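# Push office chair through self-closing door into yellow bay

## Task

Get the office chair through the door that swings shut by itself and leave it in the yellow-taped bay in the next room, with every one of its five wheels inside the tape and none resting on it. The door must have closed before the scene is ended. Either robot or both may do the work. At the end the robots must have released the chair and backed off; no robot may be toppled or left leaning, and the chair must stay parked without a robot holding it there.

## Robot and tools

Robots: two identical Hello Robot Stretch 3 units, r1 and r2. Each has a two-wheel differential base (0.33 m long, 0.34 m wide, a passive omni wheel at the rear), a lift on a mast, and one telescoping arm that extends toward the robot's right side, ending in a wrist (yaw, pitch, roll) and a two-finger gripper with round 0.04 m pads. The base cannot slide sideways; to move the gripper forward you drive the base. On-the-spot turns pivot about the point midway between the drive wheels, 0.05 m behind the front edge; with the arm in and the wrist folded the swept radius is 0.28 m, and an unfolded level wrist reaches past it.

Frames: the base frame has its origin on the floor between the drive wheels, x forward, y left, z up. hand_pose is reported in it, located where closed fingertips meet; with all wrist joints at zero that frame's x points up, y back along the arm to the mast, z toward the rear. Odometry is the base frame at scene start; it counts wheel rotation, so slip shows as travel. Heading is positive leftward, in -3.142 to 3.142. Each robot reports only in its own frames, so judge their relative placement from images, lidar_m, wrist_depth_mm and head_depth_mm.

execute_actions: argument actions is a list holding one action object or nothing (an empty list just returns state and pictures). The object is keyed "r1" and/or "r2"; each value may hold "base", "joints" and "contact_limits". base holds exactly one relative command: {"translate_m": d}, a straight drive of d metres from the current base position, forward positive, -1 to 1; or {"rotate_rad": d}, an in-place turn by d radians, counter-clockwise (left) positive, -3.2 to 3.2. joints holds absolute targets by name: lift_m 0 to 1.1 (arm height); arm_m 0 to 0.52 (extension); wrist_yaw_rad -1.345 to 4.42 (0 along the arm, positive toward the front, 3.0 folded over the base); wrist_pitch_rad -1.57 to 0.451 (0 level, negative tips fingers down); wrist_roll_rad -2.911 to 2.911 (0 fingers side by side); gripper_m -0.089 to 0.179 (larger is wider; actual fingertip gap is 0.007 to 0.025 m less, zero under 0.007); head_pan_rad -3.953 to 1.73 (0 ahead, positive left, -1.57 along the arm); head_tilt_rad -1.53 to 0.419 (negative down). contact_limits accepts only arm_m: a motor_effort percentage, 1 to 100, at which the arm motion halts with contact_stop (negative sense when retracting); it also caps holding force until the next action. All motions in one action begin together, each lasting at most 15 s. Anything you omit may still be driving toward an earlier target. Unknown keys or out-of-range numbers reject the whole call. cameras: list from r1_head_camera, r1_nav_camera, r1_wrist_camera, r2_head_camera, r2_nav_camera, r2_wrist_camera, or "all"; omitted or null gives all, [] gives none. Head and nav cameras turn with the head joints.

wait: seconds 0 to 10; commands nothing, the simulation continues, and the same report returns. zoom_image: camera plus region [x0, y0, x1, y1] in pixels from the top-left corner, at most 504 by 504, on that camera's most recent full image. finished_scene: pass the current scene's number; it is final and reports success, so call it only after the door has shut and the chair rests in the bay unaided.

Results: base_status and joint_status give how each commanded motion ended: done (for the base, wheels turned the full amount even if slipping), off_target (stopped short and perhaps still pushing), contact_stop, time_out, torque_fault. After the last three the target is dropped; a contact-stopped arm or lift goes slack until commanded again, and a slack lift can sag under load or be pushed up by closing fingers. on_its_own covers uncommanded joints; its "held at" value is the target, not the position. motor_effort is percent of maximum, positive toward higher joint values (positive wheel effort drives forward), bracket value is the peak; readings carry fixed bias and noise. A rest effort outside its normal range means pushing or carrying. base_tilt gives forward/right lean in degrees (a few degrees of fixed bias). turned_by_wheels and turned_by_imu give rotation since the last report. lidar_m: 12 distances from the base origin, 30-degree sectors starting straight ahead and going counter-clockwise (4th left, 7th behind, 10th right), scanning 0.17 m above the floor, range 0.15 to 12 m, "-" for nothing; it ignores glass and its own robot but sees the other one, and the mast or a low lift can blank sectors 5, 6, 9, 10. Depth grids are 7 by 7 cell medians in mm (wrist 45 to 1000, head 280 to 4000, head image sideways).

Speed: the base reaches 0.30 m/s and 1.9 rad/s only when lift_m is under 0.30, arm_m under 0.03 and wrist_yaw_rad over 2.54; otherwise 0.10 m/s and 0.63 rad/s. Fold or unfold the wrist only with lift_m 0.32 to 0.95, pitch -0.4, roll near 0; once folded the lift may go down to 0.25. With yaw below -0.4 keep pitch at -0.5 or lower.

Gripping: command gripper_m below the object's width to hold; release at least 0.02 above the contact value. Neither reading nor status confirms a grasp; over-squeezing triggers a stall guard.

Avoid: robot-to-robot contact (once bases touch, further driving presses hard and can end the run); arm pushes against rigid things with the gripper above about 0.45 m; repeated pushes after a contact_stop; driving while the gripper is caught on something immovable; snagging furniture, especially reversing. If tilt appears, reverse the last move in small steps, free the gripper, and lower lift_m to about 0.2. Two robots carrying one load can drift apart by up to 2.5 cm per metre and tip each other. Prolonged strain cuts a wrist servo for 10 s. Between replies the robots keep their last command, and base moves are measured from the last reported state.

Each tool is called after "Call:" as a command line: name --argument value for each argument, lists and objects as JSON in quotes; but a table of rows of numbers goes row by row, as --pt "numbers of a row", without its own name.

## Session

Call:
execute_actions --actions '[{"r1":{"joints":{"lift_m":0.28,"wrist_pitch_rad":-0.4,"wrist_yaw_rad":3.0}},"r2":{"joints":{"lift_m":0.28,"wrist_pitch_rad":-0.4,"wrist_yaw_rad":3.0}}}]'

Scene clock: 2.37 s.
r1.base_odometry: x=+0.000 y=+0.000 heading=+0.000 (m, m, rad; r1's odometry frame)
r1.turned_by_wheels: +0.000 (rad since the last result)
r1.turned_by_imu: +0.000 (rad since the last result)
r1.base_tilt: forward=+0.1 right=+0.1 (deg)
r1.lidar_m: 0.67 0.68 0.82 1.58 2.02 2.45 4.03 1.54 2.76 2.76 1.19 0.75
r1.head_depth_mm: 663 663 662 663 662 662 662 / 653 652 653 652 652 652 651 / 644 644 644 645 643 642 642 / 636 636 635 635 635 635 635 / 626 626 626 627 625 625 626 / 617 618 619 617 617 618 616 / 609 610 610 608 609 608 608
r1.base_status: not commanded
r1.joint_positions: lift_m=+0.280 arm_m=+0.000 wrist_yaw_rad=+3.002 wrist_pitch_rad=-0.420 wrist_roll_rad=-0.008 gripper_m=+0.037 head_pan_rad=+0.018 head_tilt_rad=-0.020
r1.joint_status: all done
r1.motor_effort: left_wheel=+0(0) right_wheel=+1(1) lift_m=+15(20) arm_m=-1(1) wrist_yaw_rad=-2(2) wrist_pitch_rad=+8(8) wrist_roll_rad=+0(0) gripper_m=+0(1) head_pan_rad=-1(0) head_tilt_rad=+2(1) (%)
r1.hand_pose: x=+0.0099 y=+0.0767 z=+0.2926 quat_wxyz=(+0.195, +0.697, +0.100, +0.683) (m; r1's base frame)
r1.wrist_depth_mm: - - - - - 742 586 / - - - - - 798 608 / 893 - 867 907 904 814 622 / 674 659 701 707 701 708 626 / 563 567 - 586 575 571 579 / 484 485 - 511 493 493 483 / - - - - 426 426 428
r2.base_odometry: x=+0.000 y=+0.000 heading=+0.000 (m, m, rad; r2's odometry frame)
r2.turned_by_wheels: +0.000 (rad since the last result)
r2.turned_by_imu: +0.000 (rad since the last result)
r2.base_tilt: forward=+1.8 right=-1.1 (deg)
r2.lidar_m: 3.18 2.88 2.24 1.42 1.28 1.28 1.57 1.89 1.90 2.32 2.90 1.98
r2.head_depth_mm: 2012 3027 - - - 3882 2561 / 2015 3037 - - - 3939 2565 / 2044 3044 - - - 3921 2554 / 2041 3070 3939 3996 3990 3817 2530 / 2057 3083 3619 3595 3627 3553 2530 / 2065 3080 3294 3312 3313 3347 2508 / 2053 2980 3051 3075 3075 3083 2511
r2.base_status: not commanded
r2.joint_positions: lift_m=+0.281 arm_m=+0.000 wrist_yaw_rad=+3.002 wrist_pitch_rad=-0.423 wrist_roll_rad=+0.013 gripper_m=+0.037 head_pan_rad=+0.005 head_tilt_rad=+0.007
r2.joint_status: all done
r2.motor_effort: left_wheel=+0(0) right_wheel=+0(1) lift_m=+11(22) arm_m=+1(0) wrist_yaw_rad=-1(4) wrist_pitch_rad=+9(10) wrist_roll_rad=+0(0) gripper_m=+1(1) head_pan_rad=+0(1) head_tilt_rad=+2(2) (%)
r2.hand_pose: x=+0.0098 y=+0.0767 z=+0.2922 quat_wxyz=(+0.197, +0.704, +0.099, +0.675) (m; r2's base frame)
r2.wrist_depth_mm: 954 - - - - - - / 992 - - - - - - / 925 918 976 966 999 975 - / 713 710 728 729 743 755 755 / 569 576 607 602 606 602 604 / 481 500 - - 498 504 501 / - - - - 412 431 437
pictures: r1_head_camera (sideways: a quarter turn clockwise sets it upright), r1_nav_camera (sideways: a quarter turn counterclockwise sets it upright), r1_wrist_camera, r2_head_camera (sideways: a quarter turn clockwise sets it upright), r2_nav_camera (sideways: a quarter turn counterclockwise sets it upright), r2_wrist_camera
Images, in order (width x height): r1_head_camera 896x504, r1_nav_camera 672x504, r1_wrist_camera 644x364, r2_head_camera 896x504, r2_nav_camera 672x504, r2_wrist_camera 644x364.

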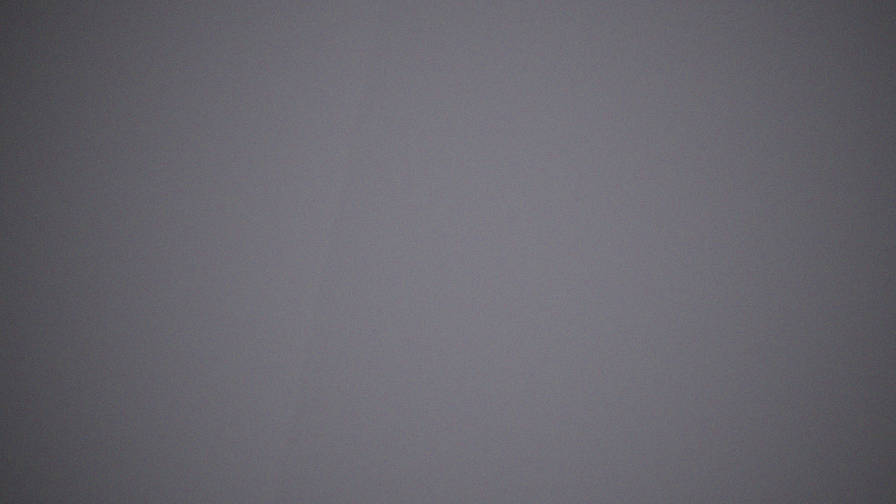

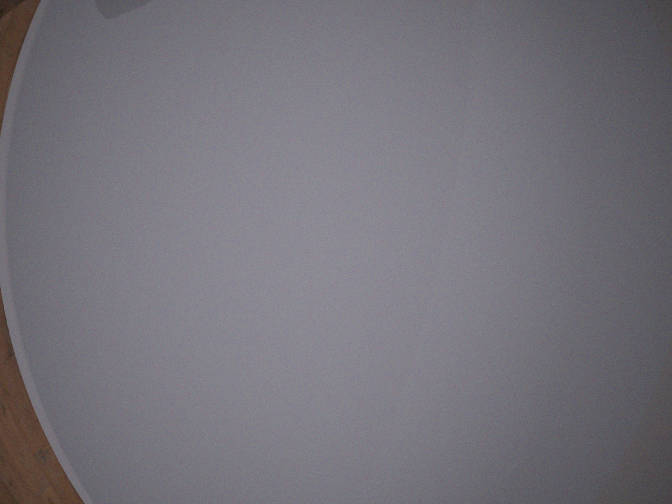

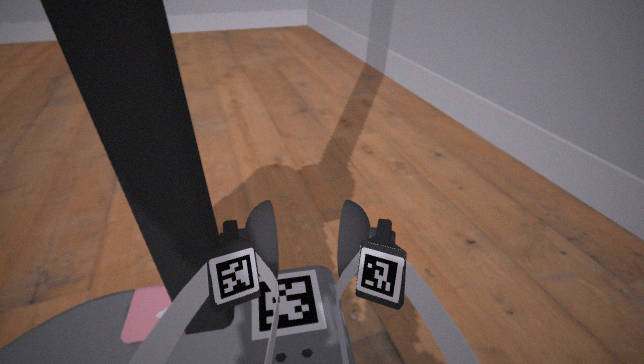

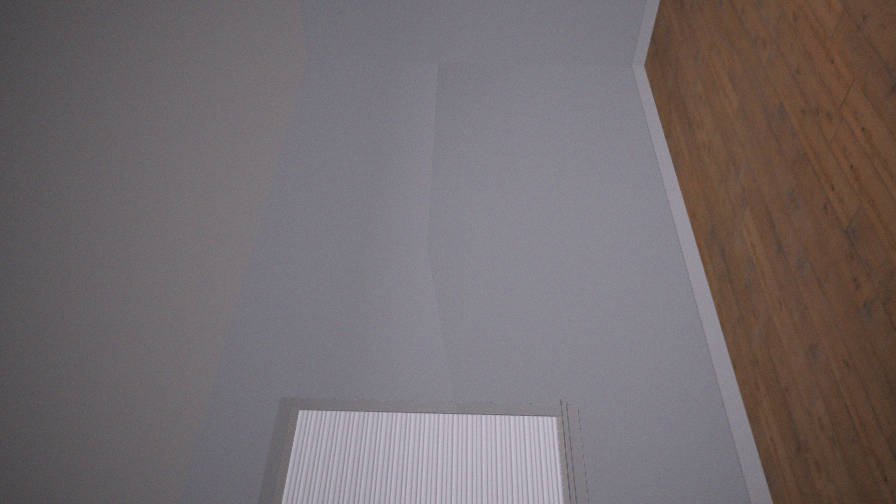

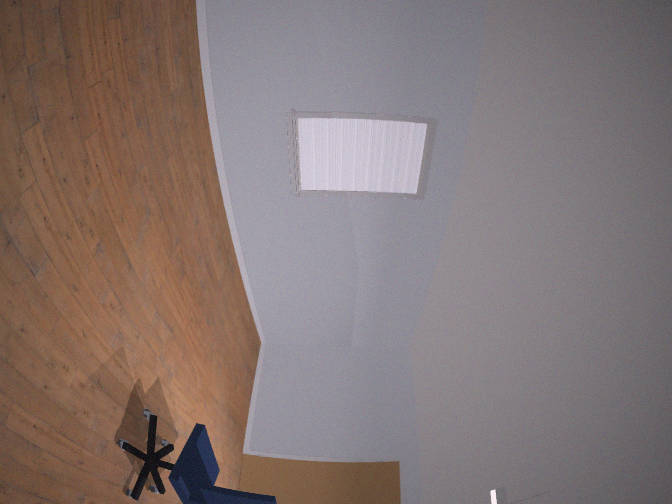

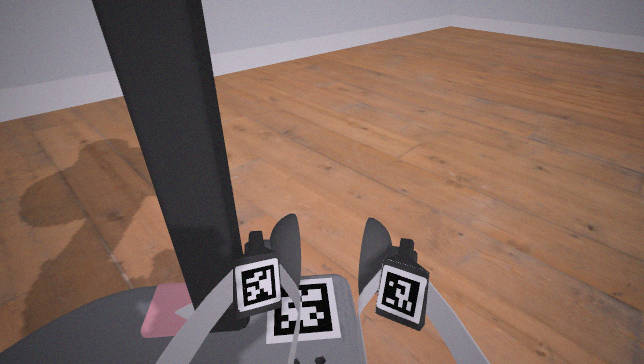

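Call:
execute_actions --actions '[{"r1":{"base":{"rotate_rad":2.4}},"r2":{"base":{"rotate_rad":-0.6},"joints":{"head_tilt_rad":-0.4}}}]' --cameras '["r1_head_camera","r2_head_camera"]'

Scene clock: 5.20 s.
r1.base_odometry: x=+0.000 y=+0.000 heading=+2.400 (m, m, rad; r1's odometry frame)
r1.turned_by_wheels: +2.400 (rad since the last result)
r1.turned_by_imu: +2.414 (rad since the last result)
r1.base_tilt: forward=+0.1 right=+0.0 (deg)
r1.lidar_m: 2.15 3.20 1.53 4.36 3.83 1.88 0.87 0.68 0.67 0.72 1.08 2.01
r1.head_depth_mm: 1996 2044 2037 2036 2032 2007 2016 / 2015 2176 2175 2162 2185 2167 2144 / 2022 2337 2353 2347 2332 2332 2271 / 2032 2526 2524 2536 2523 2524 2445 / 2028 2711 2766 2742 2735 2746 2419 / 2035 2942 3029 3017 3034 3012 2419 / 2044 3070 3333 3355 3345 3242 2418
r1.base_status: done
r1.joint_positions: lift_m=+0.280 arm_m=+0.000 wrist_yaw_rad=+3.002 wrist_pitch_rad=-0.420 wrist_roll_rad=-0.008 gripper_m=+0.037 head_pan_rad=+0.018 head_tilt_rad=-0.020
r1.joint_status: not commanded
r1.motor_effort: left_wheel=-2(11) right_wheel=+2(9) lift_m=+15(15) arm_m=-1(1) wrist_yaw_rad=-1(1) wrist_pitch_rad=+7(7) wrist_roll_rad=+0(0) gripper_m=+0(0) head_pan_rad=+0(1) head_tilt_rad=+3(1) (%)
r1.hand_pose: x=+0.0099 y=+0.0767 z=+0.2926 quat_wxyz=(+0.195, +0.697, +0.100, +0.683) (m; r1's base frame)
r1.wrist_depth_mm: - - - - - - - / - - - - - - - / 870 - 875 894 904 915 926 / 682 658 692 689 680 703 700 / 558 557 - 564 580 585 580 / 475 498 - 509 489 488 495 / - - - - 420 432 427
r2.base_odometry: x=+0.000 y=+0.000 heading=-0.600 (m, m, rad; r2's odometry frame)
r2.turned_by_wheels: -0.600 (rad since the last result)
r2.turned_by_imu: -0.589 (rad since the last result)
r2.base_tilt: forward=+1.8 right=-1.0 (deg)
r2.lidar_m: 1.98 3.31 2.88 2.52 1.48 1.28 1.28 1.49 1.89 1.89 2.21 2.63
r2.head_depth_mm: 3919 - - 3643 2477 1879 1520 / - - 1886 1999 2423 1872 1509 / - - - 1984 2239 1869 1503 / - - - 2915 2333 1848 1487 / - - - 3457 2361 1831 1494 / - - - 3416 2383 1823 1477 / - - - 3370 2372 1826 1473
r2.base_status: done
r2.joint_positions: lift_m=+0.281 arm_m=+0.000 wrist_yaw_rad=+3.002 wrist_pitch_rad=-0.423 wrist_roll_rad=+0.013 gripper_m=+0.037 head_pan_rad=+0.005 head_tilt_rad=-0.395
r2.joint_status: all done
r2.motor_effort: left_wheel=+2(9) right_wheel=-1(5) lift_m=+11(11) arm_m=+0(0) wrist_yaw_rad=-1(3) wrist_pitch_rad=+10(10) wrist_roll_rad=+0(0) gripper_m=+0(0) head_pan_rad=+0(0) head_tilt_rad=-2(18) (%)
r2.hand_pose: x=+0.0098 y=+0.0767 z=+0.2922 quat_wxyz=(+0.197, +0.704, +0.099, +0.675) (m; r2's base frame)
r2.wrist_depth_mm: - - - - - - - / - - - - - - - / 934 948 960 958 997 979 - / 689 701 729 724 742 740 765 / 578 569 606 587 613 602 613 / 485 499 - - 492 500 504 / - - - - 416 430 436
pictures: r1_head_camera (sideways: a quarter turn clockwise sets it upright), r2_head_camera (sideways: a quarter turn clockwise sets it upright)
Images, in order (width x height): r1_head_camera 896x504, r2_head_camera 896x504.

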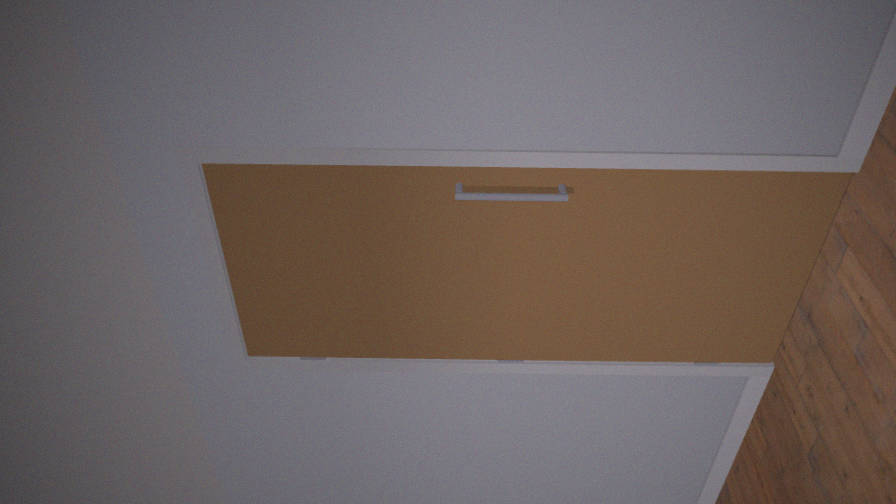

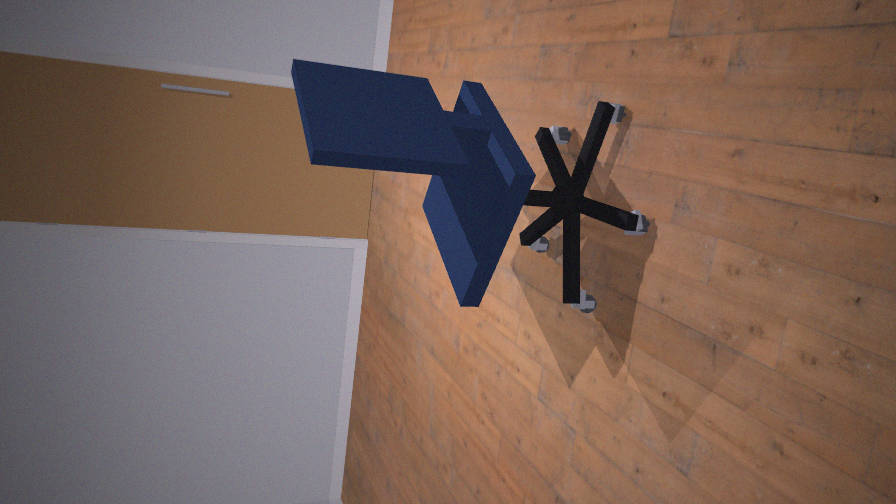

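Call:
execute_actions --actions '[{"r1":{"base":{"rotate_rad":0.27}},"r2":{"base":{"rotate_rad":-0.5}}}]' --cameras '[]'

Call:
execute_actions --actions '[{"r1":{"base":{"translate_m":1}},"r2":{"base":{"translate_m":1}}}]' --cameras '[]'

Call:
execute_actions --actions '[{"r1":{"base":{"translate_m":1}},"r2":{"base":{"translate_m":1}}}]' --cameras '[]'

Call:
execute_actions --actions '[{"r1":{"base":{"translate_m":0.38}},"r2":{"base":{"rotate_rad":0.27}}}]' --cameras '[]'

Call:
execute_actions --actions '[{"r1":{"base":{"rotate_rad":-0.94},"joints":{"lift_m":0.9,"arm_m":0.45,"wrist_yaw_rad":1.57,"gripper_m":0.16}},"r2":{"base":{"translate_m":1}}}]' --cameras '[]'

Call:
execute_actions --actions '[{"r1":{"base":{"translate_m":0.1},"joints":{"wrist_pitch_rad":0}},"r2":{"base":{"translate_m":0.5}}}]' --cameras '["r1_wrist_camera","r2_nav_camera"]'

Scene clock: 7.27 s.
r1.base_odometry: x=+0.000 y=+0.000 heading=+2.670 (m, m, rad; r1's odometry frame)
r1.turned_by_wheels: +0.270 (rad since the last result)
r1.turned_by_imu: +0.272 (rad since the last result)
r1.base_tilt: forward=+0.2 right=+0.1 (deg)
r1.lidar_m: 2.51 4.04 1.54 2.75 3.75 1.14 0.74 0.67 0.68 0.84 1.69 2.02
r1.head_depth_mm: 2012 2398 2380 2369 2369 2363 2303 / 2017 2624 2644 2638 2615 2611 2454 / 2022 2825 2961 2977 2952 2893 2457 / 2030 3039 3371 3362 3370 3261 2423 / 2031 3029 3926 3898 3881 3641 2429 / 2044 3068 - - - 3684 2409 / 2034 3086 - - - 3665 2433
r1.base_status: done
r1.joint_positions: lift_m=+0.280 arm_m=+0.000 wrist_yaw_rad=+3.002 wrist_pitch_rad=-0.420 wrist_roll_rad=-0.008 gripper_m=+0.037 head_pan_rad=+0.018 head_tilt_rad=-0.020
r1.joint_status: not commanded
r1.motor_effort: left_wheel=-1(12) right_wheel=+1(7) lift_m=+15(15) arm_m=-1(1) wrist_yaw_rad=-2(2) wrist_pitch_rad=+7(8) wrist_roll_rad=+0(0) gripper_m=+0(0) head_pan_rad=+0(0) head_tilt_rad=+1(2) (%)
r1.hand_pose: x=+0.0099 y=+0.0767 z=+0.2926 quat_wxyz=(+0.195, +0.697, +0.100, +0.683) (m; r1's base frame)
r1.wrist_depth_mm: - - - - - - - / - - - - - - - / 868 - 878 886 882 919 921 / 683 682 692 700 703 708 739 / 567 569 - 576 587 585 581 / 473 493 - 508 484 490 496 / - - - - 431 422 423
r2.base_odometry: x=+0.000 y=+0.000 heading=-1.100 (m, m, rad; r2's odometry frame)
r2.turned_by_wheels: -0.500 (rad since the last result)
r2.turned_by_imu: -0.491 (rad since the last result)
r2.base_tilt: forward=+1.8 right=-1.1 (deg)
r2.lidar_m: 2.64 1.98 3.28 2.87 2.41 1.45 1.28 1.28 1.52 1.89 1.90 2.24
r2.head_depth_mm: 3289 3360 3388 3379 2469 1866 1516 / 3930 3920 3983 2906 2469 1873 1503 / - - - 3599 2432 1872 1491 / - - - 3477 2420 1858 1494 / - - - 3434 2383 1832 1484 / - - - 3389 2380 1813 1479 / 3876 - 1866 1896 2296 1811 1474
r2.base_status: done
r2.joint_positions: lift_m=+0.281 arm_m=+0.000 wrist_yaw_rad=+3.002 wrist_pitch_rad=-0.423 wrist_roll_rad=+0.013 gripper_m=+0.037 head_pan_rad=+0.005 head_tilt_rad=-0.395
r2.joint_status: not commanded
r2.motor_effort: left_wheel=+2(8) right_wheel=-1(6) lift_m=+10(11) arm_m=+0(0) wrist_yaw_rad=-1(1) wrist_pitch_rad=+10(10) wrist_roll_rad=+1(0) gripper_m=+0(0) head_pan_rad=+0(0) head_tilt_rad=-1(1) (%)
r2.hand_pose: x=+0.0099 y=+0.0767 z=+0.2922 quat_wxyz=(+0.197, +0.704, +0.099, +0.675) (m; r2's base frame)
r2.wrist_depth_mm: - - - - - - - / - - - - - - - / 905 911 964 975 945 981 - / 716 717 738 745 746 737 759 / 580 581 601 594 615 607 594 / 481 501 - - 494 504 500 / - - - - 418 428 434
pictures: none
No camera images: the call's "cameras" was empty. Leave "cameras" out to get every camera's image.

Scene clock: 12.37 s.
r1.base_odometry: x=-0.891 y=+0.454 heading=+2.670 (m, m, rad; r1's odometry frame)
r1.turned_by_wheels: +0.000 (rad since the last result)
r1.turned_by_imu: +0.001 (rad since the last result)
r1.base_tilt: forward=+0.1 right=+0.1 (deg)
r1.lidar_m: 1.73 3.27 3.31 1.32 4.38 2.44 1.59 1.45 1.46 1.52 1.39 1.40
r1.head_depth_mm: 1647 1636 1631 1630 1634 1617 1616 / 1802 1821 1809 1820 1810 1808 1798 / 1941 2049 2047 2037 2041 2017 2024 / 2022 2346 2335 2324 2319 2295 2234 / 2029 2658 2727 2706 2683 2668 2436 / 2050 3025 3213 3249 3231 3121 2428 / 2029 3062 3302 3280 3322 3307 2420
r1.base_status: done
r1.joint_positions: lift_m=+0.280 arm_m=+0.000 wrist_yaw_rad=+3.002 wrist_pitch_rad=-0.420 wrist_roll_rad=-0.008 gripper_m=+0.037 head_pan_rad=+0.018 head_tilt_rad=-0.020
r1.joint_status: not commanded
r1.motor_effort: left_wheel=-2(10) right_wheel=+2(6) lift_m=+15(15) arm_m=-1(2) wrist_yaw_rad=-2(2) wrist_pitch_rad=+7(7) wrist_roll_rad=+0(0) gripper_m=+0(0) head_pan_rad=+0(0) head_tilt_rad=+2(1) (%)
r1.hand_pose: x=+0.0100 y=+0.0767 z=+0.2927 quat_wxyz=(+0.195, +0.697, +0.100, +0.683) (m; r1's base frame)
r1.wrist_depth_mm: - - - - - - - / - - - - - - - / 852 - 876 876 902 908 904 / 685 664 704 686 715 707 712 / 572 570 - 578 577 582 588 / 477 488 - 505 489 492 499 / - - - - 421 429 431
r2.base_odometry: x=+0.454 y=-0.891 heading=-1.100 (m, m, rad; r2's odometry frame)
r2.turned_by_wheels: +0.000 (rad since the last result)
r2.turned_by_imu: +0.002 (rad since the last result)
r2.base_tilt: forward=+1.8 right=-1.1 (deg)
r2.lidar_m: 2.01 1.09 3.52 3.11 3.10 2.56 2.26 2.26 1.89 1.67 1.67 1.98
r2.head_depth_mm: 2896 2944 2997 3037 2478 1888 1511 / 3370 3587 3669 3433 2464 1855 1507 / 3341 3588 3840 3525 2429 1864 1504 / 3305 3518 3742 3491 2434 1838 1493 / 3187 3418 3690 3038 2286 1829 1480 / 3088 3261 3473 3005 2278 1825 1480 / 3061 3254 3482 3373 2337 1815 1467
r2.base_status: done
r2.joint_positions: lift_m=+0.281 arm_m=+0.000 wrist_yaw_rad=+3.002 wrist_pitch_rad=-0.423 wrist_roll_rad=+0.013 gripper_m=+0.037 head_pan_rad=+0.005 head_tilt_rad=-0.396
r2.joint_status: not commanded
r2.motor_effort: left_wheel=+1(12) right_wheel=-1(6) lift_m=+11(11) arm_m=+0(0) wrist_yaw_rad=-2(1) wrist_pitch_rad=+9(10) wrist_roll_rad=+1(1) gripper_m=+0(0) head_pan_rad=+0(0) head_tilt_rad=-1(1) (%)
r2.hand_pose: x=+0.0099 y=+0.0767 z=+0.2924 quat_wxyz=(+0.197, +0.704, +0.099, +0.675) (m; r2's base frame)
r2.wrist_depth_mm: - - - - - - - / - - - - - - - / 935 947 976 961 967 933 887 / 726 712 723 750 746 751 749 / 577 574 599 594 616 584 598 / 489 506 - - 496 494 496 / - - - - 415 434 431
pictures: none
No camera images: the call's "cameras" was empty. Leave "cameras" out to get every camera's image.

Scene clock: 17.47 s.
r1.base_odometry: x=-1.782 y=+0.909 heading=+2.670 (m, m, rad; r1's odometry frame)
r1.turned_by_wheels: +0.000 (rad since the last result)
r1.turned_by_imu: +0.001 (rad since the last result)
r1.base_tilt: forward=+0.1 right=+0.1 (deg)
r1.lidar_m: 0.96 1.95 2.53 3.12 1.76 1.93 2.44 2.23 1.30 0.82 0.77 0.78
r1.head_depth_mm: 895 895 893 888 888 886 879 / 994 992 991 987 986 977 973 / 1120 1121 1105 1101 1105 1101 1092 / 1279 1273 1268 1262 1258 1252 1249 / 1490 1480 1476 1468 1459 1445 1452 / 1789 1786 1769 1752 1744 1746 1723 / 2045 2203 2195 2183 2175 2171 2116
r1.base_status: done
r1.joint_positions: lift_m=+0.280 arm_m=+0.000 wrist_yaw_rad=+3.002 wrist_pitch_rad=-0.420 wrist_roll_rad=-0.008 gripper_m=+0.037 head_pan_rad=+0.018 head_tilt_rad=-0.020
r1.joint_status: not commanded
r1.motor_effort: left_wheel=-2(9) right_wheel=+2(8) lift_m=+15(15) arm_m=-1(1) wrist_yaw_rad=-1(2) wrist_pitch_rad=+7(7) wrist_roll_rad=+0(0) gripper_m=+1(0) head_pan_rad=+0(0) head_tilt_rad=+1(1) (%)
r1.hand_pose: x=+0.0100 y=+0.0767 z=+0.2927 quat_wxyz=(+0.195, +0.697, +0.100, +0.683) (m; r1's base frame)
r1.wrist_depth_mm: - - - - - - - / - - - - - - - / 873 - 882 901 907 911 941 / 680 673 702 707 695 711 716 / 561 564 - 580 575 570 592 / 489 495 - 509 496 493 496 / - - - - 428 426 424
r2.base_odometry: x=+0.908 y=-1.782 heading=-1.100 (m, m, rad; r2's odometry frame)
r2.turned_by_wheels: +0.000 (rad since the last result)
r2.turned_by_imu: +0.002 (rad since the last result)
r2.base_tilt: forward=+1.9 right=-1.1 (deg)
r2.lidar_m: 2.59 1.84 3.09 0.68 3.33 3.68 3.23 2.72 1.65 1.45 1.45 1.72
r2.head_depth_mm: 2465 2562 2593 2688 2459 1873 1517 / 2485 2654 2833 2983 2441 1850 1516 / 2419 2574 2792 2970 2408 1863 1498 / 2344 2496 2728 2894 2412 1836 1491 / 2281 2450 2641 2821 2399 1823 1488 / 2252 2404 2535 2740 2390 1827 1472 / 2174 2327 2469 2670 2365 1829 1473
r2.base_status: done
r2.joint_positions: lift_m=+0.281 arm_m=+0.000 wrist_yaw_rad=+3.002 wrist_pitch_rad=-0.422 wrist_roll_rad=+0.013 gripper_m=+0.037 head_pan_rad=+0.005 head_tilt_rad=-0.396
r2.joint_status: not commanded
r2.motor_effort: left_wheel=+2(11) right_wheel=-2(6) lift_m=+11(11) arm_m=+0(0) wrist_yaw_rad=-2(2) wrist_pitch_rad=+9(9) wrist_roll_rad=+1(1) gripper_m=+0(0) head_pan_rad=+0(0) head_tilt_rad=+0(1) (%)
r2.hand_pose: x=+0.0099 y=+0.0767 z=+0.2924 quat_wxyz=(+0.197, +0.704, +0.099, +0.675) (m; r2's base frame)
r2.wrist_depth_mm: - - - - - - - / - - - - - - - / 954 716 720 837 960 981 - / 711 719 727 692 734 752 753 / 576 584 595 592 615 597 606 / 481 509 - - 496 500 501 / - - - - 421 431 439
pictures: none
No camera images: the call's "cameras" was empty. Leave "cameras" out to get every camera's image.

Scene clock: 20.57 s.
r1.base_odometry: x=-2.120 y=+1.082 heading=+2.670 (m, m, rad; r1's odometry frame)
r1.turned_by_wheels: +0.000 (rad since the last result)
r1.turned_by_imu: +0.000 (rad since the last result)
r1.base_tilt: forward=+0.1 right=+0.1 (deg)
r1.lidar_m: 0.67 1.35 2.23 2.76 5.22 2.03 2.76 2.53 0.90 0.58 0.53 0.54
r1.head_depth_mm: 609 608 606 606 603 601 597 / 677 676 675 672 670 669 664 / 763 760 757 755 751 748 746 / 870 866 865 861 857 852 850 / 1018 1012 1005 1003 996 993 988 / 1221 1212 1199 1198 1190 1186 1179 / 1528 1519 1495 1487 1471 1469 1463
r1.base_status: done
r1.joint_positions: lift_m=+0.280 arm_m=+0.000 wrist_yaw_rad=+3.002 wrist_pitch_rad=-0.420 wrist_roll_rad=-0.008 gripper_m=+0.037 head_pan_rad=+0.018 head_tilt_rad=-0.020
r1.joint_status: not commanded
r1.motor_effort: left_wheel=-2(9) right_wheel=+2(7) lift_m=+15(15) arm_m=-1(1) wrist_yaw_rad=-1(2) wrist_pitch_rad=+7(7) wrist_roll_rad=+0(0) gripper_m=+0(1) head_pan_rad=-1(0) head_tilt_rad=+1(1) (%)
r1.hand_pose: x=+0.0101 y=+0.0767 z=+0.2927 quat_wxyz=(+0.195, +0.697, +0.100, +0.683) (m; r1's base frame)
r1.wrist_depth_mm: - - - - - - - / - - - - - - - / 885 - 884 867 897 904 900 / 688 678 685 693 699 698 731 / 559 564 - 564 566 570 587 / 483 492 - 511 497 487 499 / - - - - 424 430 425
r2.base_odometry: x=+0.908 y=-1.782 heading=-0.830 (m, m, rad; r2's odometry frame)
r2.turned_by_wheels: +0.270 (rad since the last result)
r2.turned_by_imu: +0.266 (rad since the last result)
r2.base_tilt: forward=+1.7 right=-1.1 (deg)
r2.lidar_m: 2.59 2.20 3.40 0.68 3.50 3.32 3.22 1.96 1.49 1.44 1.52 2.16
r2.head_depth_mm: 2248 2412 2569 2785 2469 1869 1518 / 2288 2421 2574 2754 2448 1869 1511 / 2270 2412 2570 2764 2445 1841 1500 / 2265 2415 2597 2738 2416 1851 1482 / 2256 2408 2581 2783 2374 1830 1485 / 2267 2427 2612 2796 2337 1820 1474 / 2279 2401 2609 2843 2359 1801 1459
r2.base_status: done
r2.joint_positions: lift_m=+0.281 arm_m=+0.000 wrist_yaw_rad=+3.002 wrist_pitch_rad=-0.422 wrist_roll_rad=+0.013 gripper_m=+0.037 head_pan_rad=+0.005 head_tilt_rad=-0.396
r2.joint_status: not commanded
r2.motor_effort: left_wheel=-1(8) right_wheel=+1(6) lift_m=+11(11) arm_m=+0(0) wrist_yaw_rad=-1(2) wrist_pitch_rad=+9(9) wrist_roll_rad=+1(0) gripper_m=+0(0) head_pan_rad=+0(0) head_tilt_rad=+0(1) (%)
r2.hand_pose: x=+0.0099 y=+0.0767 z=+0.2924 quat_wxyz=(+0.197, +0.704, +0.099, +0.675) (m; r2's base frame)
r2.wrist_depth_mm: - - - - - - - / - - - - - - - / 914 923 864 770 914 982 - / 713 708 659 698 696 748 784 / 577 577 588 588 623 608 607 / 486 503 - - 503 508 506 / - - - - 420 432 433
pictures: none
No camera images: the call's "cameras" was empty. Leave "cameras" out to get every camera's image.

Scene clock: 27.03 s.
r1.base_odometry: x=-2.120 y=+1.082 heading=+1.730 (m, m, rad; r1's odometry frame)
r1.turned_by_wheels: -0.940 (rad since the last result)
r1.turned_by_imu: -0.950 (rad since the last result)
r1.base_tilt: forward=+0.1 right=+0.1 (deg)
r1.lidar_m: 0.53 0.55 0.73 1.84 2.27 3.04 2.03 1.42 1.44 2.41 0.79 0.56
r1.head_depth_mm: 488 488 487 488 487 486 486 / 490 489 488 487 487 487 486 / 490 489 489 488 488 488 488 / 490 490 490 489 488 488 487 / 490 490 489 490 488 488 489 / 490 491 489 490 489 488 488 / 491 491 491 490 490 490 488
r1.base_status: done
r1.joint_positions: lift_m=+0.900 arm_m=+0.450 wrist_yaw_rad=+1.571 wrist_pitch_rad=-0.419 wrist_roll_rad=-0.008 gripper_m=+0.160 head_pan_rad=+0.018 head_tilt_rad=-0.020
r1.joint_status: all done
r1.motor_effort: left_wheel=+2(12) right_wheel=+0(4) lift_m=+28(28) arm_m=+4(3) wrist_yaw_rad=-1(3) wrist_pitch_rad=+7(7) wrist_roll_rad=+0(0) gripper_m=+0(89) head_pan_rad=+0(0) head_tilt_rad=+2(1) (%)
r1.hand_pose: x=+0.2028 y=-0.5948 z=+0.9119 quat_wxyz=(+0.595, +0.591, -0.382, +0.387) (m; r1's base frame)
r1.wrist_depth_mm: 418 422 422 434 447 464 452 / 447 457 470 476 491 503 515 / 498 506 512 517 536 548 560 / 553 561 584 584 603 610 653 / 618 614 641 676 699 696 735 / 675 734 738 743 799 - 858 / 838 847 869 906 920 967 -
r2.base_odometry: x=+1.583 y=-2.520 heading=-0.830 (m, m, rad; r2's odometry frame)
r2.turned_by_wheels: +0.000 (rad since the last result)
r2.turned_by_imu: +0.002 (rad since the last result)
r2.base_tilt: forward=+1.8 right=-1.2 (deg)
r2.lidar_m: 1.59 1.45 1.52 3.26 3.43 1.15 4.23 2.03 1.54 1.50 1.58 1.63
r2.head_depth_mm: 1359 1453 1555 1672 1809 1873 1506 / 1359 1460 1551 1673 1808 1870 1507 / 1375 1456 1562 1667 1812 1854 1500 / 1373 1462 1557 1679 1810 1844 1492 / 1373 1457 1558 1694 1803 1827 1487 / 1374 1457 1568 1694 1826 1815 1488 / 1368 1461 1550 1681 1825 1814 1463
r2.base_status: done
r2.joint_positions: lift_m=+0.281 arm_m=+0.000 wrist_yaw_rad=+3.002 wrist_pitch_rad=-0.422 wrist_roll_rad=+0.013 gripper_m=+0.037 head_pan_rad=+0.005 head_tilt_rad=-0.396
r2.joint_status: not commanded
r2.motor_effort: left_wheel=-2(8) right_wheel=+2(9) lift_m=+11(11) arm_m=+0(0) wrist_yaw_rad=-1(1) wrist_pitch_rad=+9(9) wrist_roll_rad=+0(0) gripper_m=+0(1) head_pan_rad=+0(0) head_tilt_rad=+0(1) (%)
r2.hand_pose: x=+0.0100 y=+0.0767 z=+0.2924 quat_wxyz=(+0.197, +0.704, +0.099, +0.675) (m; r2's base frame)
r2.wrist_depth_mm: - - - - - - - / - - - - - - - / 916 907 922 965 - - - / 699 723 724 734 721 750 764 / 576 589 611 589 612 604 607 / 482 511 - - 507 506 507 / - - - - 414 431 437
pictures: none
No camera images: the call's "cameras" was empty. Leave "cameras" out to get every camera's image.

Scene clock: 30.43 s.
r1.base_odometry: x=-2.136 y=+1.181 heading=+1.730 (m, m, rad; r1's odometry frame)
r1.turned_by_wheels: +0.000 (rad since the last result)
r1.turned_by_imu: -0.001 (rad since the last result)
r1.base_tilt: forward=+0.1 right=+0.1 (deg)
r1.lidar_m: 0.43 0.45 0.59 1.49 2.28 3.02 2.12 3.69 1.12 1.96 0.64 0.46
r1.head_depth_mm: 389 388 387 388 387 388 387 / 389 389 388 388 388 387 387 / 389 389 388 388 388 388 388 / 390 389 389 389 389 388 387 / 390 389 390 389 389 388 388 / 390 390 390 389 389 389 389 / 391 390 390 390 389 389 389
r1.base_status: done
r1.joint_positions: lift_m=+0.900 arm_m=+0.450 wrist_yaw_rad=+1.571 wrist_pitch_rad=-0.024 wrist_roll_rad=-0.008 gripper_m=+0.160 head_pan_rad=+0.018 head_tilt_rad=-0.020
r1.joint_status: all done
r1.motor_effort: left_wheel=+2(7) right_wheel=-1(4) lift_m=+28(28) arm_m=+4(4) wrist_yaw_rad=+0(1) wrist_pitch_rad=+9(8) wrist_roll_rad=+0(0) gripper_m=+1(0) head_pan_rad=+0(0) head_tilt_rad=+2(1) (%)
r1.hand_pose: x=+0.2342 y=-0.5947 z=+1.0081 quat_wxyz=(+0.508, +0.504, -0.492, +0.496) (m; r1's base frame)
r1.wrist_depth_mm: 333 335 340 345 357 365 369 / 345 345 353 355 372 372 389 / 352 362 370 368 382 392 403 / 361 375 386 384 406 415 411 / 377 383 395 400 417 428 433 / 392 409 411 414 431 - 461 / 415 418 436 440 457 472 479
r2.base_odometry: x=+1.920 y=-2.889 heading=-0.830 (m, m, rad; r2's odometry frame)
r2.turned_by_wheels: +0.000 (rad since the last result)
r2.turned_by_imu: +0.001 (rad since the last result)
r2.base_tilt: forward=+1.9 right=-1.1 (deg)
r2.lidar_m: 1.09 1.13 1.18 3.25 3.44 1.57 4.74 2.06 1.56 1.52 1.47 1.12
r2.head_depth_mm: 915 976 1049 1121 1215 1317 1420 / 914 977 1049 1124 1212 1319 1425 / 921 978 1054 1125 1216 1322 1418 / 919 983 1048 1126 1220 1325 1411 / 921 980 1047 1130 1224 1326 1420 / 921 981 1056 1131 1221 1324 1414 / 922 986 1051 1129 1205 1323 1418
r2.base_status: done
r2.joint_positions: lift_m=+0.281 arm_m=+0.000 wrist_yaw_rad=+3.002 wrist_pitch_rad=-0.422 wrist_roll_rad=+0.013 gripper_m=+0.037 head_pan_rad=+0.005 head_tilt_rad=-0.396
r2.joint_status: not commanded
r2.motor_effort: left_wheel=-2(10) right_wheel=+1(9) lift_m=+11(11) arm_m=+1(0) wrist_yaw_rad=-2(2) wrist_pitch_rad=+9(9) wrist_roll_rad=+1(1) gripper_m=+0(0) head_pan_rad=+0(0) head_tilt_rad=+0(1) (%)
r2.hand_pose: x=+0.0100 y=+0.0768 z=+0.2924 quat_wxyz=(+0.197, +0.704, +0.099, +0.675) (m; r2's base frame)
r2.wrist_depth_mm: - - - - - - - / - - - - - 985 - / 936 927 952 936 957 969 - / 713 709 711 735 730 752 756 / 574 580 595 601 628 599 608 / 476 510 - - 494 496 499 / - - - - 416 436 436
pictures: r1_wrist_camera, r2_nav_camera (sideways: a quarter turn counterclockwise sets it upright)
Images, in order (width x height): r1_wrist_camera 644x364, r2_nav_camera 672x504.

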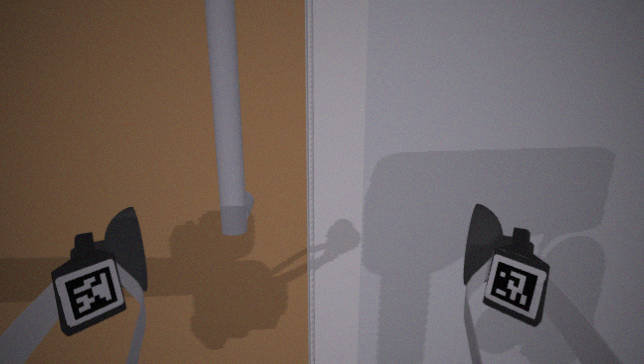

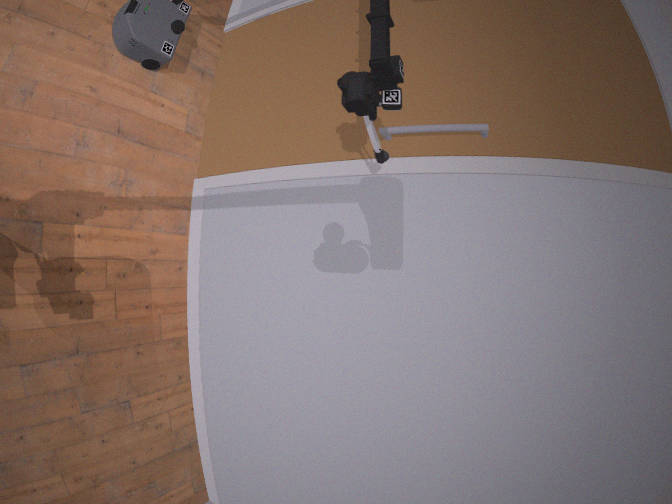

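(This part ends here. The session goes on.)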